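# Turn odd knobs in each box row to match

## Task

The knob box has rows of knobs (A1–A4, B1–B4 and so on), and in each row at least three knobs already point at one shared mark. Find any knob in a row that points elsewhere and turn it to that shared mark. Every other knob must still point at its current mark at the end. A knob counts as set only if it stays at its mark without the robot holding it.

## Robot and tools

Robot: two six-joint arms, left_arm and right_arm, each with a two-finger parallel gripper and a fisheye wrist camera (cam_left_wrist, cam_right_wrist, 616x616 pixels each). Base of left_arm sits at (+0.035, +0.433, 0) m and right_arm at (-0.020, -0.472, 0) m, both yawed slightly. Shared scene frame: origin on the table top between the arms, +z up, +x out over the table, left_arm on the +y side. The names left and right do not refer to image sides.

execute_actions takes "actions", a list holding at most one item, plus optional "pictures" (true or false; pictures come by default). An empty list only returns the current state. An item with "rows" (1 to 15 rows) and optional "steps" (1 to 15, default 15) is a motion; each step lasts 1/30 s, each row is used for one step and the final row repeats to fill the remaining steps. An item with only "steps" (up to 300) is a wait that ends once that many steps have passed since the previous result; thinking and writing time is counted inside it. A refused call moves nothing.

Each row is one flat list of 18 numbers covering both arms, even if one arm stays put: left_arm's 6 joint targets (shoulder pan, shoulder lift, elbow, wrist 1, wrist 2, wrist 3), then left gripper position, force_limit, speed; then the same 9 for right_arm. Joint numbers are absolute target angles in radians, the same values printed in the Joint positions line, not offsets. Stated ranges: left_arm pan -3.142 to 3.142, lift -6.283 to 6.283, elbow 0.000 to 3.142, wrists -6.283 to 6.283; right_arm pan 0.000 to 6.283, lift -6.283 to 6.283, elbow -3.142 to 0.000, wrists -6.283 to 6.283. A target more than 0.010 rad beyond a range end, and further out than the last reported angle, gets the call refused. True ends may differ by up to 0.010 rad; a target past the real end is clipped there and a "joint sent to its limit" note may appear (possibly referring to an earlier action still running). Each step the command sent to a joint is capped at 0.575 rad from its measured angle, and if the targets would move the gripper over 100 mm from where it is, all are pulled back proportionally. Motion is smoothed and lags about 0.17 s; after big moves the arm may not have arrived when the result returns. Between calls the arms keep heading for the last row sent until they settle or a step is HELD.

Gripper numbers are absolute settings, each in [-1, 1]. position: +1 fully open (50 mm), about -0.65 pads touching, -1 means close until something stops the fingers. force_limit per pad: about 20 N at -1, 102 N at 0, 185 N at +1 (actual grip may be up to ~17 % higher). speed of the gap: 20 mm/s at -1, 85 at 0, 150 at +1. To leave a gripper alone, repeat its current three numbers; 0 is a real command. New force or speed only applies after the position changes by at least 0.01; open first to regrip more softly. Fingers point along the gripper's +z and close along its x; tool point is midway between the pads, fingertips 17.5 mm further out. A flat block juts about 9 cm toward the gripper's -y. Turning only wrist 3 swings the tool point on a 25 mm circle.

Result lines: a state line per arm with end effector position (m) and quat_wxyz plus velocities, in the scene frame (less exact at long reach); Joint positions and Joint velocities per arm in column order; joint torques (drive output, offset and noisy, not a contact measure); Wrist force and Wrist torque per arm in the end effector's own axes, noisy, offsets up to ~4 N, saturating near 50 N, force pointing back into the arm when pressing; "no reading" is normal at the start. object_status: 0 moving, 1 blocked while opening, 2 blocked while closing (a grip), 3 reached target or pads met. position_measured counts give opening ≈ (250 - counts) × 0.202 mm. "joint command not followed" means a clearance check altered joint targets on some steps; HELD marks steps whose row was partly or wholly not sent.

zoom_image: "camera" (cam_left_wrist or cam_right_wrist) and "region" [x0, y0, x1, y1] in image pixels from the top-left, at most 504x504; gives a closer view of that camera's latest image. Calibration (fisheye K, D, T_world_to_cam) is listed in the session and may be slightly off. read_manual returns only licence text. finished_scene with "scene" set to the current scene number ends and grades it irreversibly; answering without any tool call ends everything.

Hazards: contact torque at a joint's load limit (142 N m shoulder/elbow, 26.6 N m wrists) or any outside force of 150 N stops that arm for 10 s and drops the rest of the call. Holding loads heats motors; MOTOR HOT warns at 70 °C and at 85 °C the arm is braked. Avoid arm-to-arm collisions, hard pushes, slams, dropping or knocking anything off the table. Gripping a fixed off-centre object loses force over time, especially at force_limit -1. Turn knobs gently and release them so they stay set.

Each tool is called after ">>>" as name(argument=value, ...), one argument or row to a line, values as JSON.

## Session

>>> execute_actions(
  actions=[],
)

Scene clock: 0.00 s of 8400.00 s.
left_arm: end_effector_position=(+0.3067, +0.4902, +0.2092) position_measured=3 object_status=3 end_effector_quat_wxyz=(-0.039, +0.841, -0.539, +0.031) end_effector_velocity=(-0.000, -0.000, -0.000) end_effector_angular_velocity=(-0.000, +0.001, -0.000) | right_arm: end_effector_position=(+0.2543, +0.1320, +0.3011) position_measured=3 object_status=3 end_effector_quat_wxyz=(-0.100, +0.045, +0.993, +0.035) end_effector_velocity=(-0.001, +0.001, -0.002) end_effector_angular_velocity=(-0.002, +0.001, +0.001)
Joint positions: left_arm=[-0.359 -2.382  2.342 -1.6   -1.5    2.253] | right_arm=[ 4.462 -2.026 -1.056 -1.613  1.783 -0.212]
Joint velocities: left_arm=[ 0.     0.001  0.    -0.    -0.001  0.001] | right_arm=[ 0.002 -0.002 -0.002  0.002  0.001  0.001]
Joint torques (N m, as the arm reports them, + toward a larger angle): no reading
Motor temperatures (°C, as the motors report them): left_arm=[24 27 26 34 33 29] | right_arm=[25 27 27 37 29 31]
Wrist force (N, on the end effector, along its own x y z axes, offset not removed): no reading
Wrist torque (N m, same axes, about the end effector's origin, offset not removed): no reading

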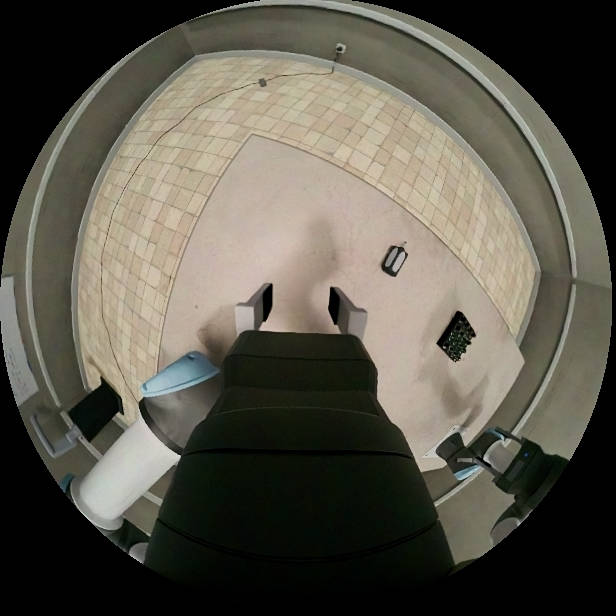

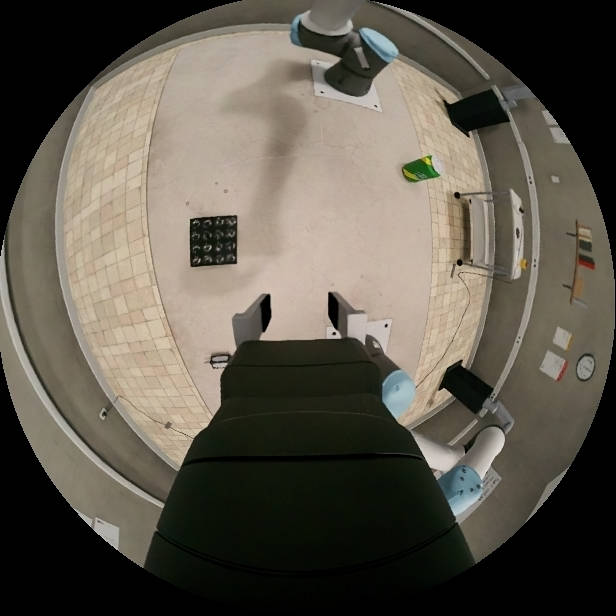

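>>> zoom_image(
  camera="cam_right_wrist",
  region=[180, 205, 250, 275],
)

>>> zoom_image(
  camera="cam_left_wrist",
  region=[420, 300, 490, 370],
)

Region (180, 205, 250, 275) of cam_right_wrist's 616x616 image, scaled by 7.200, with more detail than that image has.

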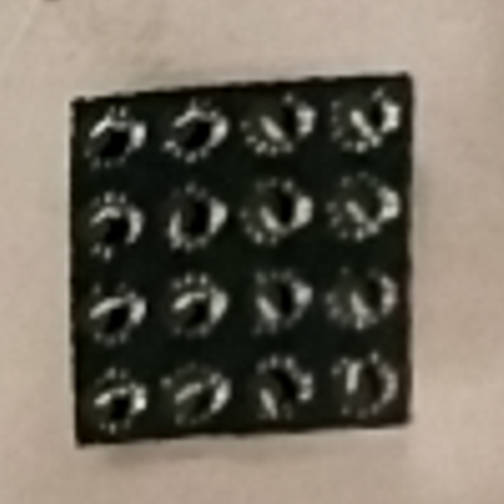

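Region (420, 300, 490, 370) of cam_left_wrist's 616x616 image, scaled by 7.200, with more detail than that image has.

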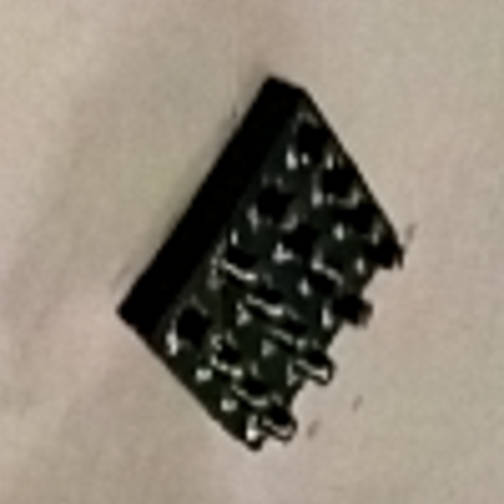

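>>> execute_actions(
  actions=[
    {"rows": [[-0.359,-2.382,2.342,-1.6,-1.5,2.253,1,-1,0, 4.3744,-2.1693,-1.3677,-1.1754,1.5708,-0.392,1,-1,0]], "steps": 15},
  ],
  pictures=false,
)

>>> execute_actions(
  actions=[
    {"steps": 30},
  ],
)

Scene clock: 58.47 s of 8400.00 s.
left_arm: end_effector_position=(+0.3067, +0.4903, +0.2090) position_measured=3 object_status=3 end_effector_quat_wxyz=(-0.039, +0.841, -0.539, +0.030) end_effector_velocity=(+0.000, +0.001, -0.000) end_effector_angular_velocity=(+0.002, -0.000, +0.002) | right_arm: end_effector_position=(+0.3522, +0.1117, +0.1264) position_measured=3 object_status=3 end_effector_quat_wxyz=(-0.018, +0.008, +1.000, +0.006) end_effector_velocity=(+0.148, -0.079, -0.284) end_effector_angular_velocity=(-0.089, -0.281, +0.128)
Joint positions: left_arm=[-0.359 -2.382  2.342 -1.6   -1.5    2.253] | right_arm=[ 4.39  -2.144 -1.309 -1.261  1.609 -0.36 ]
Joint velocities: left_arm=[-0.     0.     0.001 -0.     0.002 -0.002] | right_arm=[-0.119 -0.193 -0.45   0.654 -0.295 -0.247]
Joint torques (N m, as the arm reports them, + toward a larger angle): left_arm=[ -8.46  15.52 -15.27  -2.03   1.41   2.31] | right_arm=[-1.97 50.77 22.99  7.61 -2.91 -1.98]
Motor temperatures (°C, as the motors report them): left_arm=[24 27 26 34 33 29] | right_arm=[25 27 27 37 29 31]
Wrist force (N, on the end effector, along its own x y z axes, offset not removed): left_arm=[1.9 -0.4 -0.2] | right_arm=[-3.4 0.9 8.0]
Wrist torque (N m, same axes, about the end effector's origin, offset not removed): left_arm=[-0.14 -0.23 -0.01] | right_arm=[0.25 0.74 0.40]
Steps of this call (steps 1 to 90: nothing new was sent; then 54.97 s passed at rest; steps 91 to 105: all 15 steps of this action). Readings (joint positions | what the end effector reports):
91: left_arm=[-0.359 -2.382 2.342 -1.600 -1.500 2.253] | right_arm=[4.462 -2.026 -1.056 -1.613 1.783 -0.212] | left_arm position_measured=3 object_status=3 | right_arm position_measured=3 object_status=3
92: left_arm=[-0.359 -2.382 2.342 -1.600 -1.500 2.253] | right_arm=[4.461 -2.028 -1.058 -1.610 1.781 -0.214] | left_arm position_measured=3 object_status=3 | right_arm position_measured=3 object_status=3
94: left_arm=[-0.359 -2.382 2.342 -1.600 -1.500 2.253] | right_arm=[4.449 -2.046 -1.091 -1.571 1.756 -0.236] | left_arm position_measured=3 object_status=3 | right_arm position_measured=3 object_status=3
98: left_arm=[-0.359 -2.382 2.342 -1.600 -1.500 2.253] | right_arm=[4.427 -2.082 -1.171 -1.457 1.702 -0.282] | left_arm position_measured=3 object_status=3 | right_arm position_measured=3 object_status=3
105: the state above

Scene clock: 59.47 s of 8400.00 s.
left_arm: end_effector_position=(+0.3067, +0.4903, +0.2089) position_measured=3 object_status=3 end_effector_quat_wxyz=(-0.039, +0.841, -0.539, +0.030) end_effector_velocity=(+0.000, -0.000, +0.000) end_effector_angular_velocity=(+0.000, -0.000, +0.001) | right_arm: end_effector_position=(+0.3709, +0.1002, +0.0900) position_measured=3 object_status=3 end_effector_quat_wxyz=(-0.000, -0.000, +1.000, -0.000) end_effector_velocity=(-0.000, +0.000, -0.001) end_effector_angular_velocity=(-0.001, -0.001, -0.001)
Joint positions: left_arm=[-0.359 -2.382  2.342 -1.6   -1.5    2.253] | right_arm=[ 4.374 -2.169 -1.368 -1.175  1.571 -0.392]
Joint velocities: left_arm=[-0.     0.    -0.    -0.     0.    -0.001] | right_arm=[ 0.001 -0.001 -0.     0.001 -0.001  0.001]
Joint torques (N m, as the arm reports them, + toward a larger angle): left_arm=[ -7.75  15.26 -14.83  -1.85   1.44   2.4 ] | right_arm=[-8.41 41.1  14.65  5.54 -2.32 -2.03]
Motor temperatures (°C, as the motors report them): left_arm=[24 27 26 34 33 29] | right_arm=[25 27 27 37 29 31]
Wrist force (N, on the end effector, along its own x y z axes, offset not removed): left_arm=[1.6 1.1 0.4] | right_arm=[-4.3 4.8 3.3]
Wrist torque (N m, same axes, about the end effector's origin, offset not removed): left_arm=[0.11 -0.16 -0.10] | right_arm=[1.19 0.63 -0.04]
Steps of this call (steps 1 to 30: the robot went on to your last target). Readings (joint positions | what the end effector reports):
1: left_arm=[-0.359 -2.382 2.342 -1.600 -1.500 2.253] | right_arm=[4.386 -2.150 -1.323 -1.242 1.600 -0.367] | left_arm position_measured=3 object_status=3 | right_arm position_measured=3 object_status=3
2: left_arm=[-0.359 -2.382 2.342 -1.600 -1.500 2.253] | right_arm=[4.383 -2.154 -1.333 -1.226 1.594 -0.373] | left_arm position_measured=3 object_status=3 | right_arm position_measured=3 object_status=3
4: left_arm=[-0.359 -2.382 2.342 -1.600 -1.500 2.253] | right_arm=[4.380 -2.160 -1.347 -1.206 1.584 -0.381] | left_arm position_measured=3 object_status=3 | right_arm position_measured=3 object_status=3
8: left_arm=[-0.359 -2.382 2.342 -1.600 -1.500 2.253] | right_arm=[4.376 -2.166 -1.360 -1.186 1.576 -0.388] | left_arm position_measured=3 object_status=3 | right_arm position_measured=3 object_status=3
30: the state above
All arms were judged still, so your last target was given up. Only a new action makes them travel on or press farther. Fingers that are still opening or closing keep moving.
camera_calibration (this result's frames):
cam_left_wrist: T_world_to_cam=[[0.468892, -0.882953, 0.0231184, 0.280345], [-0.866406, -0.454701, 0.206368, 0.448524], [-0.171701, -0.116794, -0.978201, 0.467229], [0, 0, 0, 1]] pos_world=[0.337377, 0.506045, 0.358002]
cam_right_wrist: T_world_to_cam=[[-0.998908, 0.0267424, 0.0383155, 0.35642], [0.0350819, 0.970882, 0.236975, -0.125716], [-0.0308626, 0.238061, -0.97076, 0.225987], [0, 0, 0, 1]] pos_world=[0.367415, 0.0587256, 0.235515]

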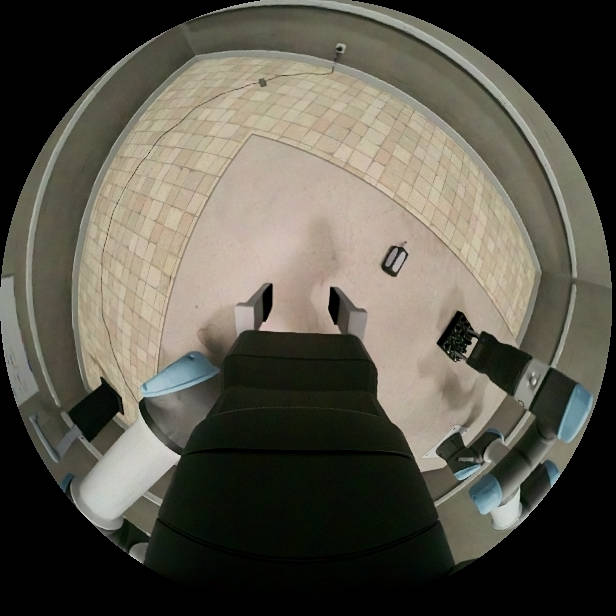

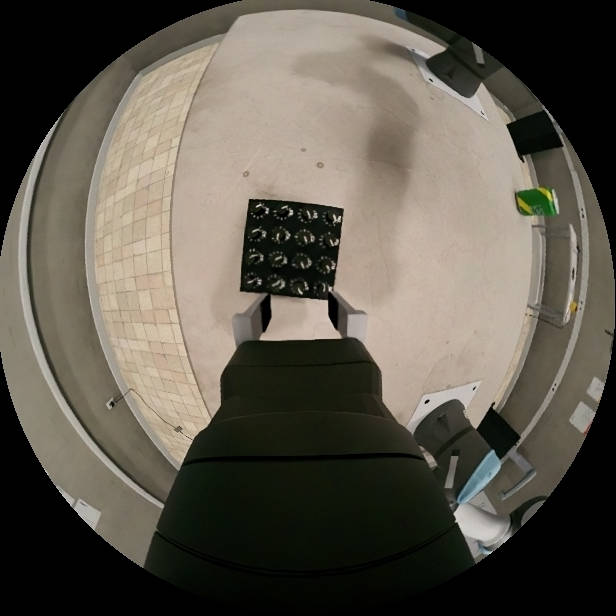

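>>> zoom_image(
  camera="cam_right_wrist",
  region=[235, 194, 347, 306],
)

Region (235, 194, 347, 306) of cam_right_wrist's 616x616 image, scaled by 4.500, with more detail than that image has.

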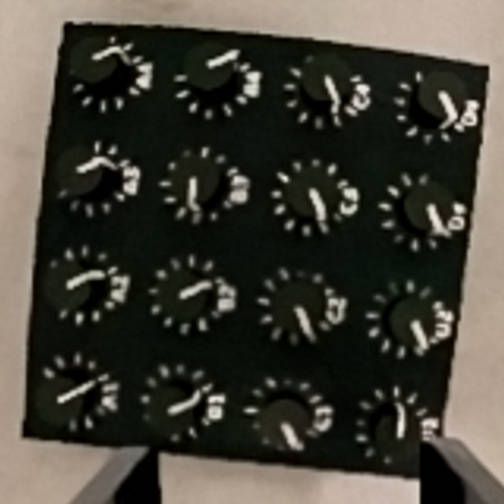

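>>> zoom_image(
  camera="cam_right_wrist",
  region=[238, 196, 298, 256],
)

>>> zoom_image(
  camera="cam_right_wrist",
  region=[288, 196, 348, 256],
)

>>> zoom_image(
  camera="cam_right_wrist",
  region=[236, 244, 296, 304],
)

>>> zoom_image(
  camera="cam_right_wrist",
  region=[284, 246, 344, 306],
)

Region (238, 196, 298, 256) of cam_right_wrist's 616x616 image, scaled by 8.400, with more detail than that image has.

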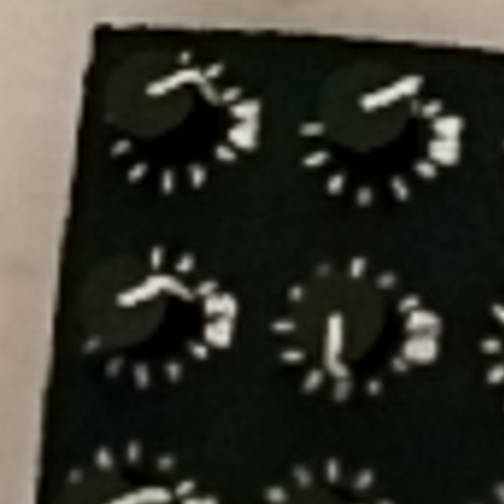

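Region (288, 196, 348, 256) of cam_right_wrist's 616x616 image, scaled by 8.400, with more detail than that image has.

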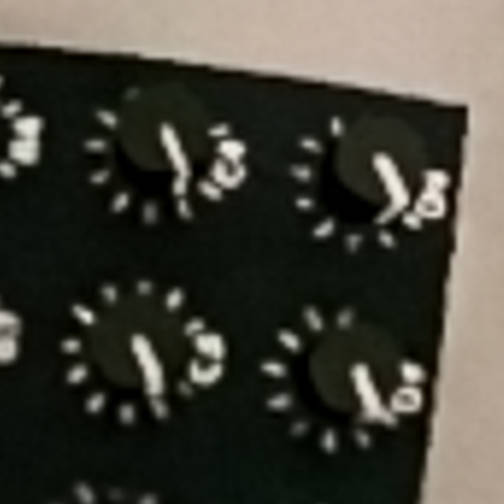

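Region (236, 244, 296, 304) of cam_right_wrist's 616x616 image, scaled by 8.400, with more detail than that image has.

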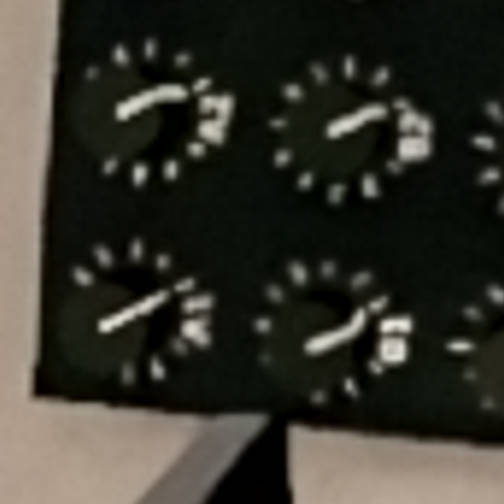

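Region (284, 246, 344, 306) of cam_right_wrist's 616x616 image, scaled by 8.400, with more detail than that image has.

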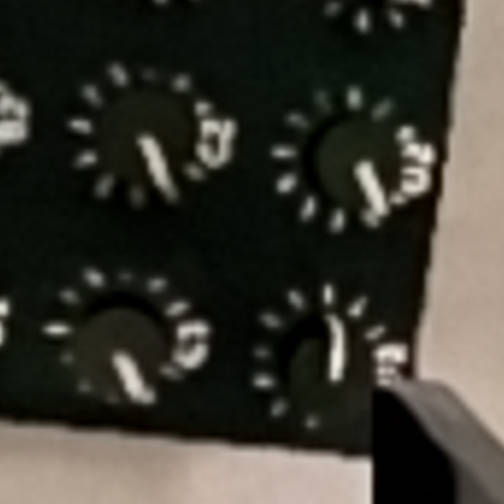

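>>> execute_actions(
  actions=[
    {"rows": [[-0.359,-2.382,2.342,-1.6,-1.5,2.253,1,-1,0, 4.3640,-2.1599,-1.3921,-1.1605,1.5708,-0.382,-0.02,-1,0],[-0.359,-2.382,2.342,-1.6,-1.5,2.253,1,-1,0, 4.3537,-2.1504,-1.4164,-1.1455,1.5708,-0.371,-0.02,-1,0],[-0.359,-2.382,2.342,-1.6,-1.5,2.253,1,-1,0, 4.3433,-2.1410,-1.4408,-1.1306,1.5708,-0.361,-0.02,-1,0],[-0.359,-2.382,2.342,-1.6,-1.5,2.253,1,-1,0, 4.3330,-2.1316,-1.4652,-1.1156,1.5708,-0.351,-0.02,-1,0],[-0.359,-2.382,2.342,-1.6,-1.5,2.253,1,-1,0, 4.3226,-2.1222,-1.4896,-1.1007,1.5708,-0.341,-0.02,-1,0],[-0.359,-2.382,2.342,-1.6,-1.5,2.253,1,-1,0, 4.3122,-2.1127,-1.5139,-1.0857,1.5708,-0.330,-0.02,-1,0],[-0.359,-2.382,2.342,-1.6,-1.5,2.253,1,-1,0, 4.3019,-2.1033,-1.5383,-1.0708,1.5708,-0.320,-0.02,-1,0]], "steps": 15},
  ],
  pictures=false,
)

>>> execute_actions(
  actions=[
    {"steps": 20},
  ],
)

>>> zoom_image(
  camera="cam_right_wrist",
  region=[258, 258, 342, 342],
)

Scene clock: 161.47 s of 8400.00 s.
left_arm: end_effector_position=(+0.3067, +0.4903, +0.2089) position_measured=3 object_status=3 end_effector_quat_wxyz=(-0.039, +0.841, -0.539, +0.030) end_effector_velocity=(+0.000, -0.000, +0.000) end_effector_angular_velocity=(+0.001, -0.000, -0.002) | right_arm: end_effector_position=(+0.3898, +0.0396, +0.0701) position_measured=155 object_status=0 end_effector_quat_wxyz=(+0.000, +0.066, +0.998, +0.000) end_effector_velocity=(+0.010, -0.047, -0.015) end_effector_angular_velocity=(-0.001, -0.000, -0.096)
Joint positions: left_arm=[-0.359 -2.382  2.342 -1.6   -1.5    2.253] | right_arm=[ 4.308 -2.109 -1.523 -1.08   1.571 -0.326]
Joint velocities: left_arm=[-0.001 -0.     0.     0.     0.001  0.001] | right_arm=[-0.048  0.045 -0.117  0.071 -0.001  0.048]
Joint torques (N m, as the arm reports them, + toward a larger angle): left_arm=[ -7.94  15.18 -15.58  -2.02   1.3    2.68] | right_arm=[-4.78 65.29 15.08  5.28 -1.66  1.78]
Motor temperatures (°C, as the motors report them): left_arm=[24 27 26 34 33 29] | right_arm=[25 27 27 37 29 31]
Wrist force (N, on the end effector, along its own x y z axes, offset not removed): left_arm=[0.7 0.8 -0.2] | right_arm=[-1.0 -2.8 -0.7]
Wrist torque (N m, same axes, about the end effector's origin, offset not removed): left_arm=[0.10 -0.10 0.01] | right_arm=[-0.51 0.20 -0.10]
Steps of this call (steps 1 to 90: nothing new was sent; then 98.50 s passed at rest; steps 91 to 105: all 15 steps of this action). Readings (joint positions | what the end effector reports):
91: left_arm=[-0.359 -2.382 2.342 -1.600 -1.500 2.253] | right_arm=[4.374 -2.169 -1.368 -1.175 1.571 -0.392] | left_arm position_measured=3 object_status=3 | right_arm position_measured=3 object_status=0
92: left_arm=[-0.359 -2.382 2.342 -1.600 -1.500 2.253] | right_arm=[4.374 -2.169 -1.369 -1.174 1.571 -0.392] | left_arm position_measured=3 object_status=3 | right_arm position_measured=17 object_status=0
94: left_arm=[-0.359 -2.382 2.342 -1.600 -1.500 2.253] | right_arm=[4.367 -2.163 -1.383 -1.166 1.571 -0.385] | left_arm position_measured=3 object_status=3 | right_arm position_measured=45 object_status=0
98: left_arm=[-0.359 -2.382 2.342 -1.600 -1.500 2.253] | right_arm=[4.340 -2.138 -1.446 -1.126 1.571 -0.358] | left_arm position_measured=3 object_status=3 | right_arm position_measured=101 object_status=0
105: the state above

Scene clock: 162.13 s of 8400.00 s.
left_arm: end_effector_position=(+0.3067, +0.4903, +0.2089) position_measured=3 object_status=3 end_effector_quat_wxyz=(-0.039, +0.841, -0.539, +0.030) end_effector_velocity=(-0.000, -0.000, +0.000) end_effector_angular_velocity=(-0.002, +0.000, -0.000) | right_arm: end_effector_position=(+0.3910, +0.0336, +0.0680) position_measured=155 object_status=3 end_effector_quat_wxyz=(+0.000, +0.072, +0.997, -0.000) end_effector_velocity=(+0.000, -0.001, -0.001) end_effector_angular_velocity=(-0.002, +0.001, -0.002)
Joint positions: left_arm=[-0.359 -2.382  2.342 -1.6   -1.5    2.253] | right_arm=[ 4.302 -2.103 -1.538 -1.071  1.571 -0.32 ]
Joint velocities: left_arm=[ 0.001  0.    -0.001  0.    -0.002  0.001] | right_arm=[-0.001 -0.001 -0.002  0.    -0.     0.001]
Joint torques (N m, as the arm reports them, + toward a larger angle): left_arm=[ -7.7   13.9  -13.04  -1.81   1.38   2.58] | right_arm=[-6.99 66.37 12.49  5.37 -0.49  1.75]
Motor temperatures (°C, as the motors report them): left_arm=[24 27 26 34 33 29] | right_arm=[25 27 27 37 29 31]
Wrist force (N, on the end effector, along its own x y z axes, offset not removed): left_arm=[2.5 -0.3 0.6] | right_arm=[-2.0 2.8 -0.9]
Wrist torque (N m, same axes, about the end effector's origin, offset not removed): left_arm=[-0.23 -0.26 -0.07] | right_arm=[0.26 0.53 -0.05]
Steps of this call (steps 1 to 20: the robot went on to your last target). Readings (joint positions | what the end effector reports):
1: left_arm=[-0.359 -2.382 2.342 -1.600 -1.500 2.253] | right_arm=[4.307 -2.108 -1.526 -1.078 1.571 -0.325] | left_arm position_measured=3 object_status=3 | right_arm position_measured=155 object_status=0
2: left_arm=[-0.359 -2.382 2.342 -1.600 -1.500 2.253] | right_arm=[4.306 -2.107 -1.529 -1.076 1.571 -0.324] | left_arm position_measured=3 object_status=3 | right_arm position_measured=155 object_status=0
4: left_arm=[-0.359 -2.382 2.342 -1.600 -1.500 2.253] | right_arm=[4.304 -2.105 -1.533 -1.074 1.571 -0.322] | left_arm position_measured=3 object_status=3 | right_arm position_measured=155 object_status=3
8: left_arm=[-0.359 -2.382 2.342 -1.600 -1.500 2.253] | right_arm=[4.303 -2.104 -1.536 -1.072 1.571 -0.321] | left_arm position_measured=3 object_status=3 | right_arm position_measured=155 object_status=3
20: the state above
camera_calibration (this result's frames):
cam_left_wrist: T_world_to_cam=[[0.468892, -0.882953, 0.0231179, 0.280345], [-0.866406, -0.454701, 0.206368, 0.448524], [-0.171702, -0.116794, -0.978201, 0.467229], [0, 0, 0, 1]] pos_world=[0.337377, 0.506045, 0.358002]
cam_right_wrist: T_world_to_cam=[[-0.984661, 0.17023, 0.0382697, 0.368713], [0.174438, 0.95573, 0.236964, -0.110497], [0.00376296, 0.240005, -0.970764, 0.207571], [0, 0, 0, 1]] pos_world=[0.381551, -0.00697911, 0.213576]

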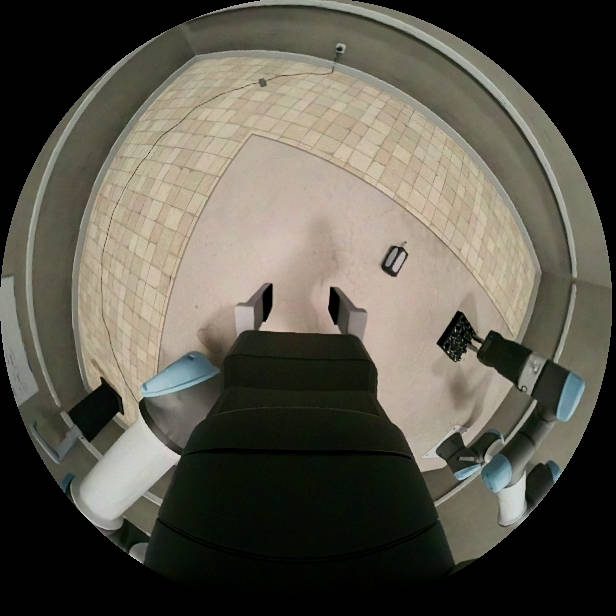

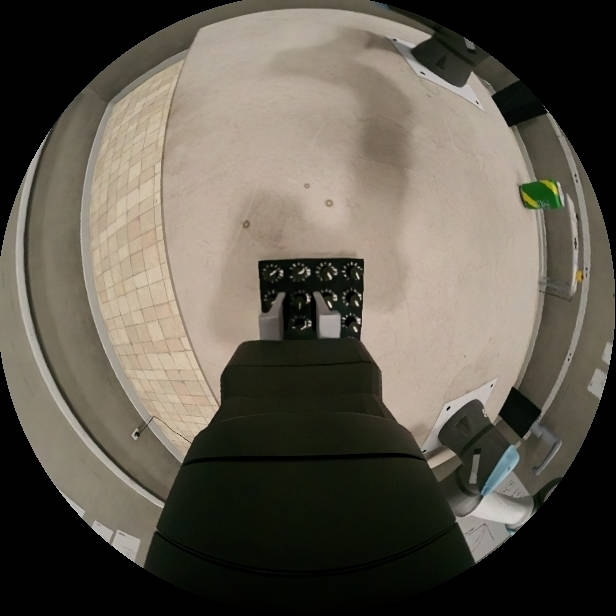

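Region (258, 258, 342, 342) of cam_right_wrist's 616x616 image, scaled by 6.000, with more detail than that image has.

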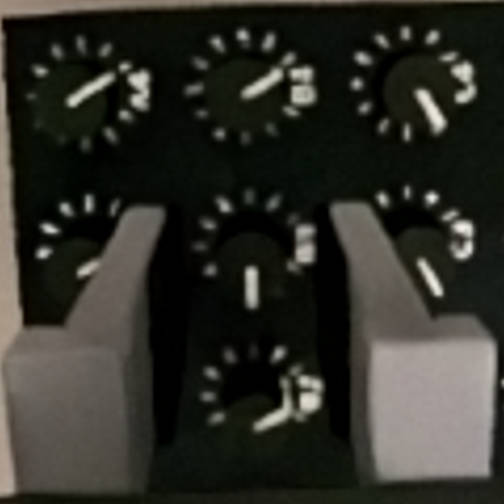

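>>> execute_actions(
  actions=[
    {"rows": [[-0.359,-2.382,2.342,-1.6,-1.5,2.253,1,-1,0, 4.3019,-2.1075,-1.5420,-1.0629,1.5708,-0.320,-0.02,-1,0],[-0.359,-2.382,2.342,-1.6,-1.5,2.253,1,-1,0, 4.3019,-2.1117,-1.5456,-1.0551,1.5708,-0.320,-0.02,-1,0],[-0.359,-2.382,2.342,-1.6,-1.5,2.253,1,-1,0, 4.3019,-2.1160,-1.5493,-1.0472,1.5708,-0.320,-0.02,-1,0],[-0.359,-2.382,2.342,-1.6,-1.5,2.253,1,-1,0, 4.3019,-2.1202,-1.5529,-1.0393,1.5708,-0.320,-0.02,-1,0],[-0.359,-2.382,2.342,-1.6,-1.5,2.253,1,-1,0, 4.3019,-2.1244,-1.5566,-1.0315,1.5708,-0.320,-0.02,-1,0]], "steps": 15},
  ],
  pictures=false,
)

>>> execute_actions(
  actions=[
    {"steps": 12},
  ],
)

>>> zoom_image(
  camera="cam_right_wrist",
  region=[258, 258, 342, 342],
)

>>> zoom_image(
  camera="cam_left_wrist",
  region=[430, 300, 500, 370],
)

Scene clock: 213.33 s of 8400.00 s.
left_arm: end_effector_position=(+0.3067, +0.4903, +0.2089) position_measured=3 object_status=3 end_effector_quat_wxyz=(-0.039, +0.841, -0.539, +0.030) end_effector_velocity=(-0.000, +0.000, +0.000) end_effector_angular_velocity=(-0.001, -0.002, +0.003) | right_arm: end_effector_position=(+0.3910, +0.0335, +0.0511) position_measured=155 object_status=3 end_effector_quat_wxyz=(-0.000, +0.072, +0.997, -0.000) end_effector_velocity=(+0.000, -0.002, -0.010) end_effector_angular_velocity=(-0.004, +0.001, +0.000)
Joint positions: left_arm=[-0.359 -2.382  2.342 -1.6   -1.5    2.253] | right_arm=[ 4.302 -2.123 -1.555 -1.034  1.571 -0.32 ]
Joint velocities: left_arm=[ 0.001 -0.002 -0.     0.     0.    -0.002] | right_arm=[-0.001 -0.012 -0.011  0.019 -0.001 -0.001]
Joint torques (N m, as the arm reports them, + toward a larger angle): left_arm=[ -6.96  16.49 -15.89  -2.03   1.37   2.42] | right_arm=[-7.34 38.84 13.74  5.5   2.55  1.71]
Motor temperatures (°C, as the motors report them): left_arm=[24 27 26 34 33 29] | right_arm=[25 27 27 37 29 31]
Wrist force (N, on the end effector, along its own x y z axes, offset not removed): left_arm=[2.1 0.5 0.8] | right_arm=[0.0 -3.4 1.7]
Wrist torque (N m, same axes, about the end effector's origin, offset not removed): left_arm=[0.04 -0.26 -0.06] | right_arm=[-0.40 0.05 0.06]
Steps of this call (steps 1 to 15: the robot went on to your last target; steps 16 to 90: nothing new was sent; then 47.70 s passed at rest; steps 91 to 105: all 15 steps of this action). Readings (joint positions | what the end effector reports):
91: left_arm=[-0.359 -2.382 2.342 -1.600 -1.500 2.253] | right_arm=[4.302 -2.103 -1.538 -1.071 1.571 -0.320] | left_arm position_measured=3 object_status=3 | right_arm position_measured=155 object_status=3
92: left_arm=[-0.359 -2.382 2.342 -1.600 -1.500 2.253] | right_arm=[4.302 -2.103 -1.539 -1.070 1.571 -0.320] | left_arm position_measured=3 object_status=3 | right_arm position_measured=155 object_status=3
94: left_arm=[-0.359 -2.382 2.342 -1.600 -1.500 2.253] | right_arm=[4.302 -2.106 -1.541 -1.065 1.571 -0.320] | left_arm position_measured=3 object_status=3 | right_arm position_measured=155 object_status=3
98: left_arm=[-0.359 -2.382 2.342 -1.600 -1.500 2.253] | right_arm=[4.302 -2.116 -1.550 -1.047 1.571 -0.320] | left_arm position_measured=3 object_status=3 | right_arm position_measured=155 object_status=3
105: the state above

Scene clock: 213.73 s of 8400.00 s.
left_arm: end_effector_position=(+0.3067, +0.4903, +0.2089) position_measured=3 object_status=3 end_effector_quat_wxyz=(-0.039, +0.841, -0.539, +0.030) end_effector_velocity=(-0.000, -0.000, +0.000) end_effector_angular_velocity=(-0.001, -0.000, -0.000) | right_arm: end_effector_position=(+0.3910, +0.0335, +0.0500) position_measured=155 object_status=3 end_effector_quat_wxyz=(-0.000, +0.072, +0.997, -0.000) end_effector_velocity=(-0.000, -0.000, -0.002) end_effector_angular_velocity=(-0.003, +0.001, -0.000)
Joint positions: left_arm=[-0.359 -2.382  2.342 -1.6   -1.5    2.253] | right_arm=[ 4.302 -2.124 -1.557 -1.032  1.571 -0.32 ]
Joint velocities: left_arm=[-0.001 -0.    -0.    -0.    -0.001 -0.001] | right_arm=[ 0.    -0.003 -0.001  0.001  0.     0.001]
Joint torques (N m, as the arm reports them, + toward a larger angle): left_arm=[ -8.42  16.7  -14.56  -2.28   1.3    2.56] | right_arm=[-7.32 37.66 12.73  5.23  2.47  1.62]
Motor temperatures (°C, as the motors report them): left_arm=[24 27 26 34 33 29] | right_arm=[25 27 27 37 29 31]
Wrist force (N, on the end effector, along its own x y z axes, offset not removed): left_arm=[0.2 -2.2 0.2] | right_arm=[-3.6 0.5 0.0]
Wrist torque (N m, same axes, about the end effector's origin, offset not removed): left_arm=[-0.45 0.04 -0.06] | right_arm=[0.15 0.55 0.28]
Steps of this call (steps 1 to 12: the robot went on to your last target). Readings (joint positions | what the end effector reports):
1: left_arm=[-0.359 -2.382 2.342 -1.600 -1.500 2.253] | right_arm=[4.302 -2.123 -1.556 -1.033 1.571 -0.320] | left_arm position_measured=3 object_status=3 | right_arm position_measured=155 object_status=3
2: left_arm=[-0.359 -2.382 2.342 -1.600 -1.500 2.253] | right_arm=[4.302 -2.124 -1.556 -1.033 1.571 -0.320] | left_arm position_measured=3 object_status=3 | right_arm position_measured=155 object_status=3
4: left_arm=[-0.359 -2.382 2.342 -1.600 -1.500 2.253] | right_arm=[4.302 -2.124 -1.556 -1.032 1.571 -0.320] | left_arm position_measured=3 object_status=3 | right_arm position_measured=155 object_status=3
8: left_arm=[-0.359 -2.382 2.342 -1.600 -1.500 2.253] | right_arm=[4.302 -2.124 -1.556 -1.032 1.571 -0.320] | left_arm position_measured=3 object_status=3 | right_arm position_measured=155 object_status=3
12: the state above
camera_calibration (this result's frames):
cam_left_wrist: T_world_to_cam=[[0.468892, -0.882953, 0.0231181, 0.280345], [-0.866406, -0.454701, 0.206368, 0.448524], [-0.171701, -0.116794, -0.978201, 0.467229], [0, 0, 0, 1]] pos_world=[0.337377, 0.506045, 0.358002]
cam_right_wrist: T_world_to_cam=[[-0.984646, 0.170305, 0.03833, 0.369391], [0.174525, 0.955735, 0.236879, -0.106207], [0.00370824, 0.239931, -0.970783, 0.19012], [0, 0, 0, 1]] pos_world=[0.38155, -0.00701902, 0.195564]

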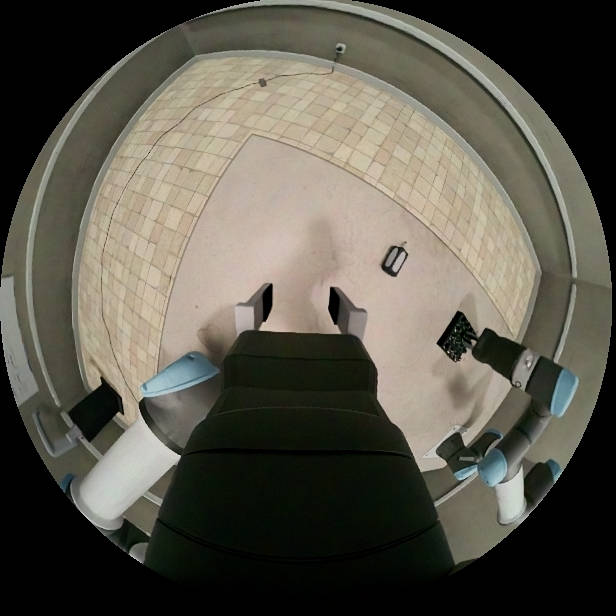

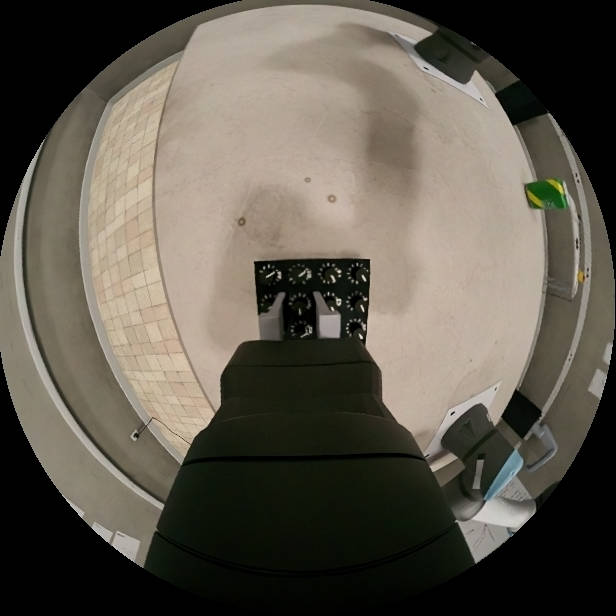

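Region (258, 258, 342, 342) of cam_right_wrist's 616x616 image, scaled by 6.000, with more detail than that image has.

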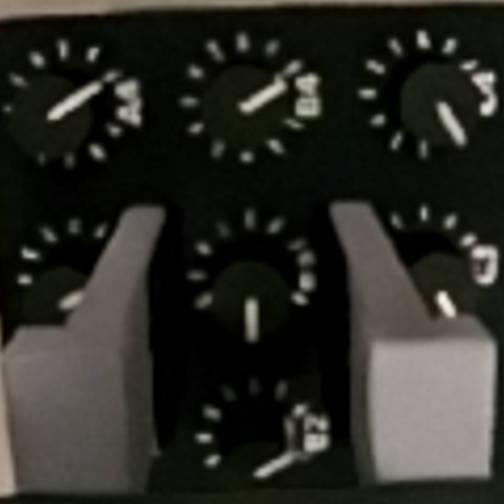

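Region (430, 300, 500, 370) of cam_left_wrist's 616x616 image, scaled by 7.200, with more detail than that image has.

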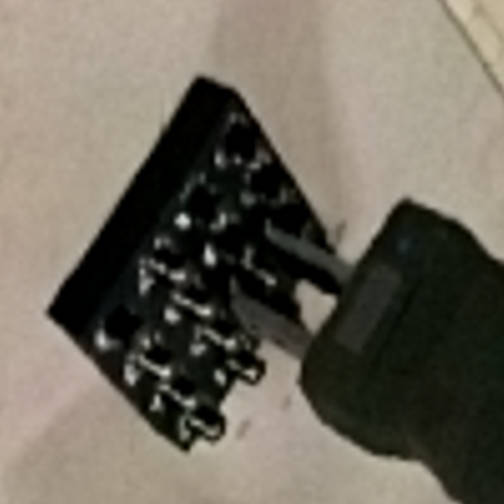

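>>> zoom_image(
  camera="cam_left_wrist",
  region=[230, 270, 314, 354],
)

>>> zoom_image(
  camera="cam_right_wrist",
  region=[279, 286, 321, 328],
)

Region (230, 270, 314, 354) of cam_left_wrist's 616x616 image, scaled by 6.000, with more detail than that image has.

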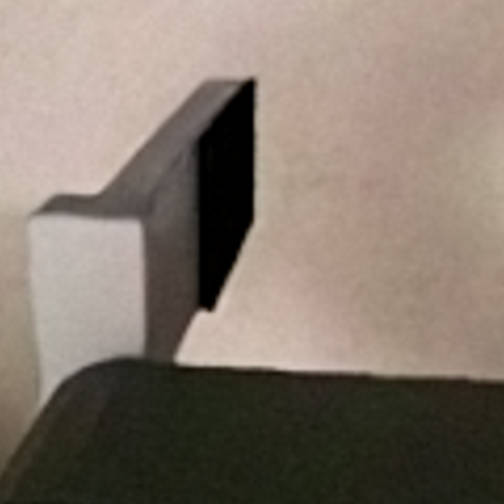

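Region (279, 286, 321, 328) of cam_right_wrist's 616x616 image, scaled by 12.000, with more detail than that image has.

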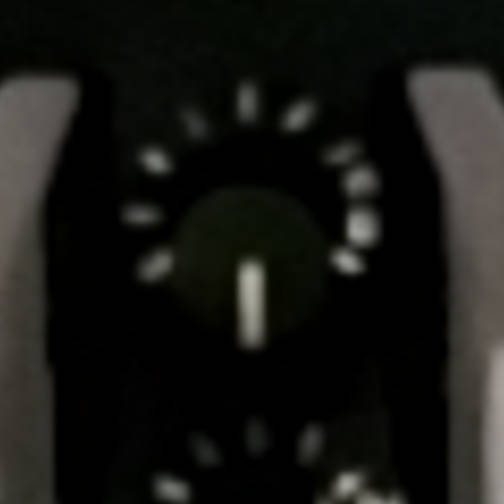

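>>> execute_actions(
  actions=[
    {"rows": [[-0.359,-2.382,2.342,-1.6,-1.5,2.253,1,-1,0, 4.3019,-2.1168,-1.5500,-1.0457,1.5708,-0.320,-0.02,-1,0],[-0.359,-2.382,2.342,-1.6,-1.5,2.253,1,-1,0, 4.3019,-2.1092,-1.5436,-1.0597,1.5708,-0.320,-0.02,-1,0]], "steps": 8},
  ],
  pictures=false,
)

>>> execute_actions(
  actions=[
    {"rows": [[-0.359,-2.382,2.342,-1.6,-1.5,2.253,1,-1,0, 4.3045,-2.1024,-1.5545,-1.0556,1.5708,-0.47,-0.02,-1,0],[-0.359,-2.382,2.342,-1.6,-1.5,2.253,1,-1,0, 4.3071,-2.0956,-1.5654,-1.0514,1.5708,-0.63,-0.02,-1,0],[-0.359,-2.382,2.342,-1.6,-1.5,2.253,1,-1,0, 4.3097,-2.0889,-1.5763,-1.0473,1.5708,-0.78,-0.02,-1,0],[-0.359,-2.382,2.342,-1.6,-1.5,2.253,1,-1,0, 4.3123,-2.0821,-1.5872,-1.0431,1.5708,-0.94,-0.02,-1,0],[-0.359,-2.382,2.342,-1.6,-1.5,2.253,1,-1,0, 4.3149,-2.0753,-1.5982,-1.0390,1.5708,-1.09,-0.02,-1,0],[-0.359,-2.382,2.342,-1.6,-1.5,2.253,1,-1,0, 4.3175,-2.0685,-1.6091,-1.0349,1.5708,-1.25,-0.02,-1,0],[-0.359,-2.382,2.342,-1.6,-1.5,2.253,1,-1,0, 4.3201,-2.0617,-1.6200,-1.0307,1.5708,-1.40,-0.02,-1,0],[-0.359,-2.382,2.342,-1.6,-1.5,2.253,1,-1,0, 4.3227,-2.0550,-1.6309,-1.0266,1.5708,-1.56,-0.02,-1,0],[-0.359,-2.382,2.342,-1.6,-1.5,2.253,1,-1,0, 4.3253,-2.0482,-1.6418,-1.0224,1.5708,-1.71,-0.02,-1,0],[-0.359,-2.382,2.342,-1.6,-1.5,2.253,1,-1,0, 4.3279,-2.0414,-1.6527,-1.0183,1.5708,-1.865,-0.02,-1,0]], "steps": 15},
  ],
  pictures=false,
)

>>> execute_actions(
  actions=[
    {"steps": 30},
  ],
)

>>> zoom_image(
  camera="cam_right_wrist",
  region=[279, 286, 321, 328],
)

Scene clock: 302.67 s of 8400.00 s.
left_arm: end_effector_position=(+0.3067, +0.4903, +0.2089) position_measured=3 object_status=3 end_effector_quat_wxyz=(-0.039, +0.841, -0.539, +0.030) end_effector_velocity=(-0.000, -0.000, +0.000) end_effector_angular_velocity=(-0.001, +0.000, +0.000) | right_arm: end_effector_position=(+0.3910, +0.0335, +0.0596) position_measured=155 object_status=3 end_effector_quat_wxyz=(-0.000, +0.072, +0.997, -0.000) end_effector_velocity=(-0.000, +0.000, +0.024) end_effector_angular_velocity=(-0.001, -0.000, +0.002)
Joint positions: left_arm=[-0.359 -2.382  2.342 -1.6   -1.5    2.253] | right_arm=[ 4.302 -2.113 -1.547 -1.053  1.571 -0.32 ]
Joint velocities: left_arm=[ 0.001  0.    -0.    -0.    -0.001  0.   ] | right_arm=[ 0.001  0.028  0.025 -0.054 -0.    -0.001]
Joint torques (N m, as the arm reports them, + toward a larger angle): left_arm=[ -7.99  14.29 -16.85  -2.04   1.28   2.46] | right_arm=[-5.94 66.95 36.31  1.44  2.35  1.74]
Motor temperatures (°C, as the motors report them): left_arm=[24 27 26 34 33 29] | right_arm=[25 27 27 37 29 31]
Wrist force (N, on the end effector, along its own x y z axes, offset not removed): left_arm=[3.4 1.3 -1.4] | right_arm=[-3.3 0.3 1.8]
Wrist torque (N m, same axes, about the end effector's origin, offset not removed): left_arm=[0.08 -0.55 -0.24] | right_arm=[-0.04 0.57 0.11]
Steps of this call (steps 1 to 15: the robot went on to your last target; steps 16 to 90: nothing new was sent; then 85.67 s passed at rest; steps 91 to 98: all 8 steps of this action). Readings (joint positions | what the end effector reports):
91: left_arm=[-0.359 -2.382 2.342 -1.600 -1.500 2.253] | right_arm=[4.302 -2.124 -1.557 -1.031 1.571 -0.320] | left_arm position_measured=3 object_status=3 | right_arm position_measured=155 object_status=3
92: left_arm=[-0.359 -2.382 2.342 -1.600 -1.500 2.253] | right_arm=[4.302 -2.124 -1.556 -1.032 1.571 -0.320] | left_arm position_measured=3 object_status=3 | right_arm position_measured=155 object_status=3
94: left_arm=[-0.359 -2.382 2.342 -1.600 -1.500 2.253] | right_arm=[4.302 -2.120 -1.553 -1.040 1.571 -0.320] | left_arm position_measured=3 object_status=3 | right_arm position_measured=155 object_status=3
98: the state above

Scene clock: 303.17 s of 8400.00 s.
left_arm: end_effector_position=(+0.3067, +0.4903, +0.2089) position_measured=3 object_status=3 end_effector_quat_wxyz=(-0.039, +0.841, -0.539, +0.030) end_effector_velocity=(-0.000, -0.000, +0.000) end_effector_angular_velocity=(-0.001, -0.000, +0.000) | right_arm: end_effector_position=(+0.3871, +0.0230, +0.0629) position_measured=155 object_status=3 end_effector_quat_wxyz=(+0.000, -0.354, +0.935, +0.000) end_effector_velocity=(+0.013, +0.016, -0.001) end_effector_angular_velocity=(-0.002, -0.000, +2.378)
Joint positions: left_arm=[-0.359 -2.382  2.342 -1.6   -1.5    2.253] | right_arm=[ 4.324 -2.051 -1.637 -1.024  1.571 -1.166]
Joint velocities: left_arm=[ 0.001 -0.    -0.     0.    -0.001  0.   ] | right_arm=[ 0.03   0.077 -0.124  0.045 -0.001 -2.348]
Joint torques (N m, as the arm reports them, + toward a larger angle): left_arm=[ -7.14  15.45 -15.49  -2.     1.52   2.43] | right_arm=[11.54 61.36 13.86  5.69  2.34 -6.85]
Motor temperatures (°C, as the motors report them): left_arm=[24 27 26 34 33 29] | right_arm=[25 27 27 37 29 31]
Wrist force (N, on the end effector, along its own x y z axes, offset not removed): left_arm=[2.9 0.7 0.8] | right_arm=[-0.6 1.9 -1.7]
Wrist torque (N m, same axes, about the end effector's origin, offset not removed): left_arm=[0.06 -0.43 -0.08] | right_arm=[0.02 0.31 0.18]
Steps of this call (steps 1 to 15: all 15 steps of this action). Readings (joint positions | what the end effector reports):
1: left_arm=[-0.359 -2.382 2.342 -1.600 -1.500 2.253] | right_arm=[4.302 -2.112 -1.546 -1.054 1.571 -0.320] | left_arm position_measured=3 object_status=3 | right_arm position_measured=155 object_status=3
2: left_arm=[-0.359 -2.382 2.342 -1.600 -1.500 2.253] | right_arm=[4.302 -2.111 -1.546 -1.055 1.571 -0.322] | left_arm position_measured=3 object_status=3 | right_arm position_measured=155 object_status=3
4: left_arm=[-0.359 -2.382 2.342 -1.600 -1.500 2.253] | right_arm=[4.303 -2.106 -1.552 -1.055 1.571 -0.366] | left_arm position_measured=3 object_status=3 | right_arm position_measured=155 object_status=3
8: left_arm=[-0.359 -2.382 2.342 -1.600 -1.500 2.253] | right_arm=[4.310 -2.087 -1.580 -1.045 1.571 -0.606] | left_arm position_measured=3 object_status=3 | right_arm position_measured=155 object_status=3
15: the state above

Scene clock: 304.17 s of 8400.00 s.
left_arm: end_effector_position=(+0.3067, +0.4903, +0.2089) position_measured=3 object_status=3 end_effector_quat_wxyz=(-0.039, +0.841, -0.539, +0.030) end_effector_velocity=(+0.000, -0.000, +0.000) end_effector_angular_velocity=(-0.001, -0.001, +0.001) | right_arm: end_effector_position=(+0.3912, +0.0350, +0.0629) position_measured=155 object_status=3 end_effector_quat_wxyz=(-0.000, -0.654, +0.756, -0.000) end_effector_velocity=(-0.001, +0.000, -0.000) end_effector_angular_velocity=(-0.000, -0.000, +0.003)
Joint positions: left_arm=[-0.359 -2.382  2.342 -1.6   -1.5    2.253] | right_arm=[ 4.328 -2.041 -1.653 -1.018  1.571 -1.865]
Joint velocities: left_arm=[ 0.    -0.    -0.001  0.    -0.    -0.001] | right_arm=[ 0.001  0.    -0.001  0.    -0.    -0.002]
Joint torques (N m, as the arm reports them, + toward a larger angle): left_arm=[ -6.6   15.22 -14.63  -1.73   1.3    2.27] | right_arm=[10.29 63.38 12.62  5.43  2.1  -1.25]
Motor temperatures (°C, as the motors report them): left_arm=[24 27 26 34 33 29] | right_arm=[25 27 27 37 29 31]
Wrist force (N, on the end effector, along its own x y z axes, offset not removed): left_arm=[1.2 0.1 -1.3] | right_arm=[-1.0 1.2 2.3]
Wrist torque (N m, same axes, about the end effector's origin, offset not removed): left_arm=[-0.01 -0.22 -0.07] | right_arm=[0.02 0.23 0.02]
Steps of this call (steps 1 to 30: the robot went on to your last target). Readings (joint positions | what the end effector reports):
1: left_arm=[-0.359 -2.382 2.342 -1.600 -1.500 2.253] | right_arm=[4.325 -2.049 -1.640 -1.023 1.571 -1.246] | left_arm position_measured=3 object_status=3 | right_arm position_measured=155 object_status=3
2: left_arm=[-0.359 -2.382 2.342 -1.600 -1.500 2.253] | right_arm=[4.326 -2.047 -1.643 -1.022 1.571 -1.326] | left_arm position_measured=3 object_status=3 | right_arm position_measured=155 object_status=3
4: left_arm=[-0.359 -2.382 2.342 -1.600 -1.500 2.253] | right_arm=[4.327 -2.045 -1.647 -1.020 1.571 -1.486] | left_arm position_measured=3 object_status=3 | right_arm position_measured=155 object_status=3
8: left_arm=[-0.359 -2.382 2.342 -1.600 -1.500 2.253] | right_arm=[4.327 -2.043 -1.651 -1.019 1.571 -1.725] | left_arm position_measured=3 object_status=3 | right_arm position_measured=155 object_status=3
30: the state above
camera_calibration (this result's frames):
cam_left_wrist: T_world_to_cam=[[0.468892, -0.882953, 0.023118, 0.280345], [-0.866406, -0.454701, 0.206368, 0.448524], [-0.171702, -0.116794, -0.978201, 0.467229], [0, 0, 0, 1]] pos_world=[0.337377, 0.506045, 0.358002]
cam_right_wrist: T_world_to_cam=[[-0.17053, -0.984608, 0.0383041, 0.0908287], [-0.95567, 0.174737, 0.236985, 0.358779], [-0.240031, 0.00380694, -0.970758, 0.305855], [0, 0, 0, 1]] pos_world=[0.431778, 0.0255742, 0.208407]

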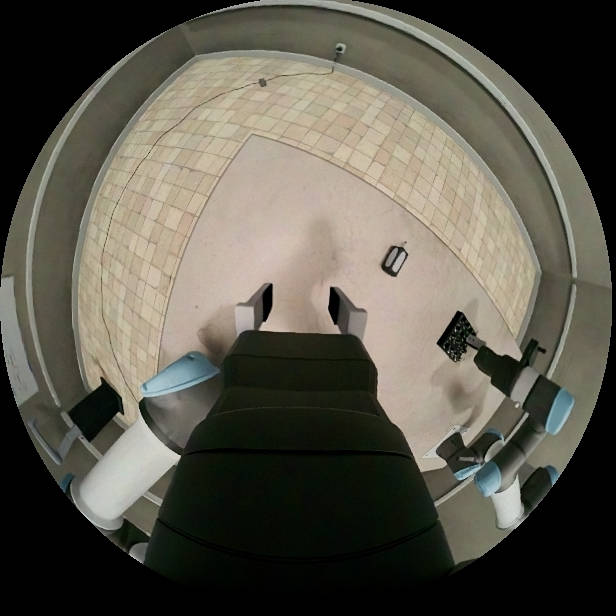

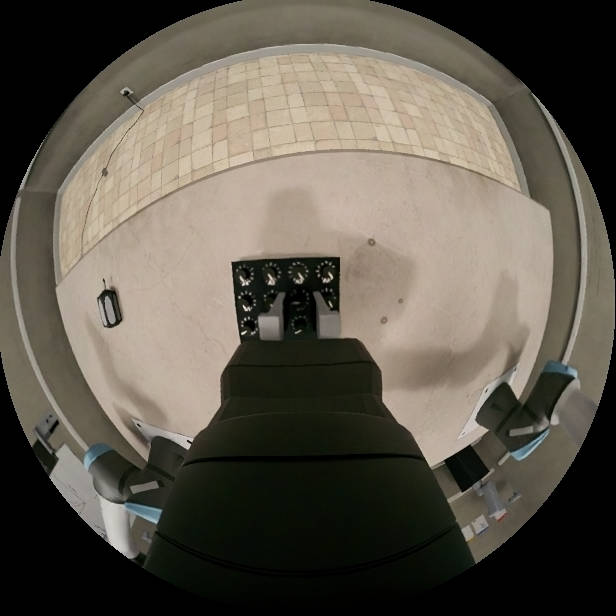

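Region (279, 286, 321, 328) of cam_right_wrist's 616x616 image, scaled by 12.000, with more detail than that image has.

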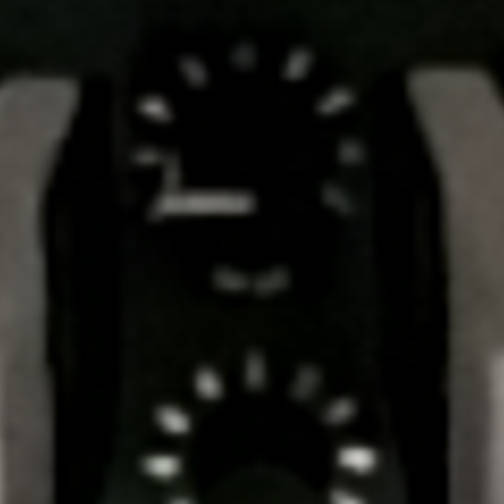

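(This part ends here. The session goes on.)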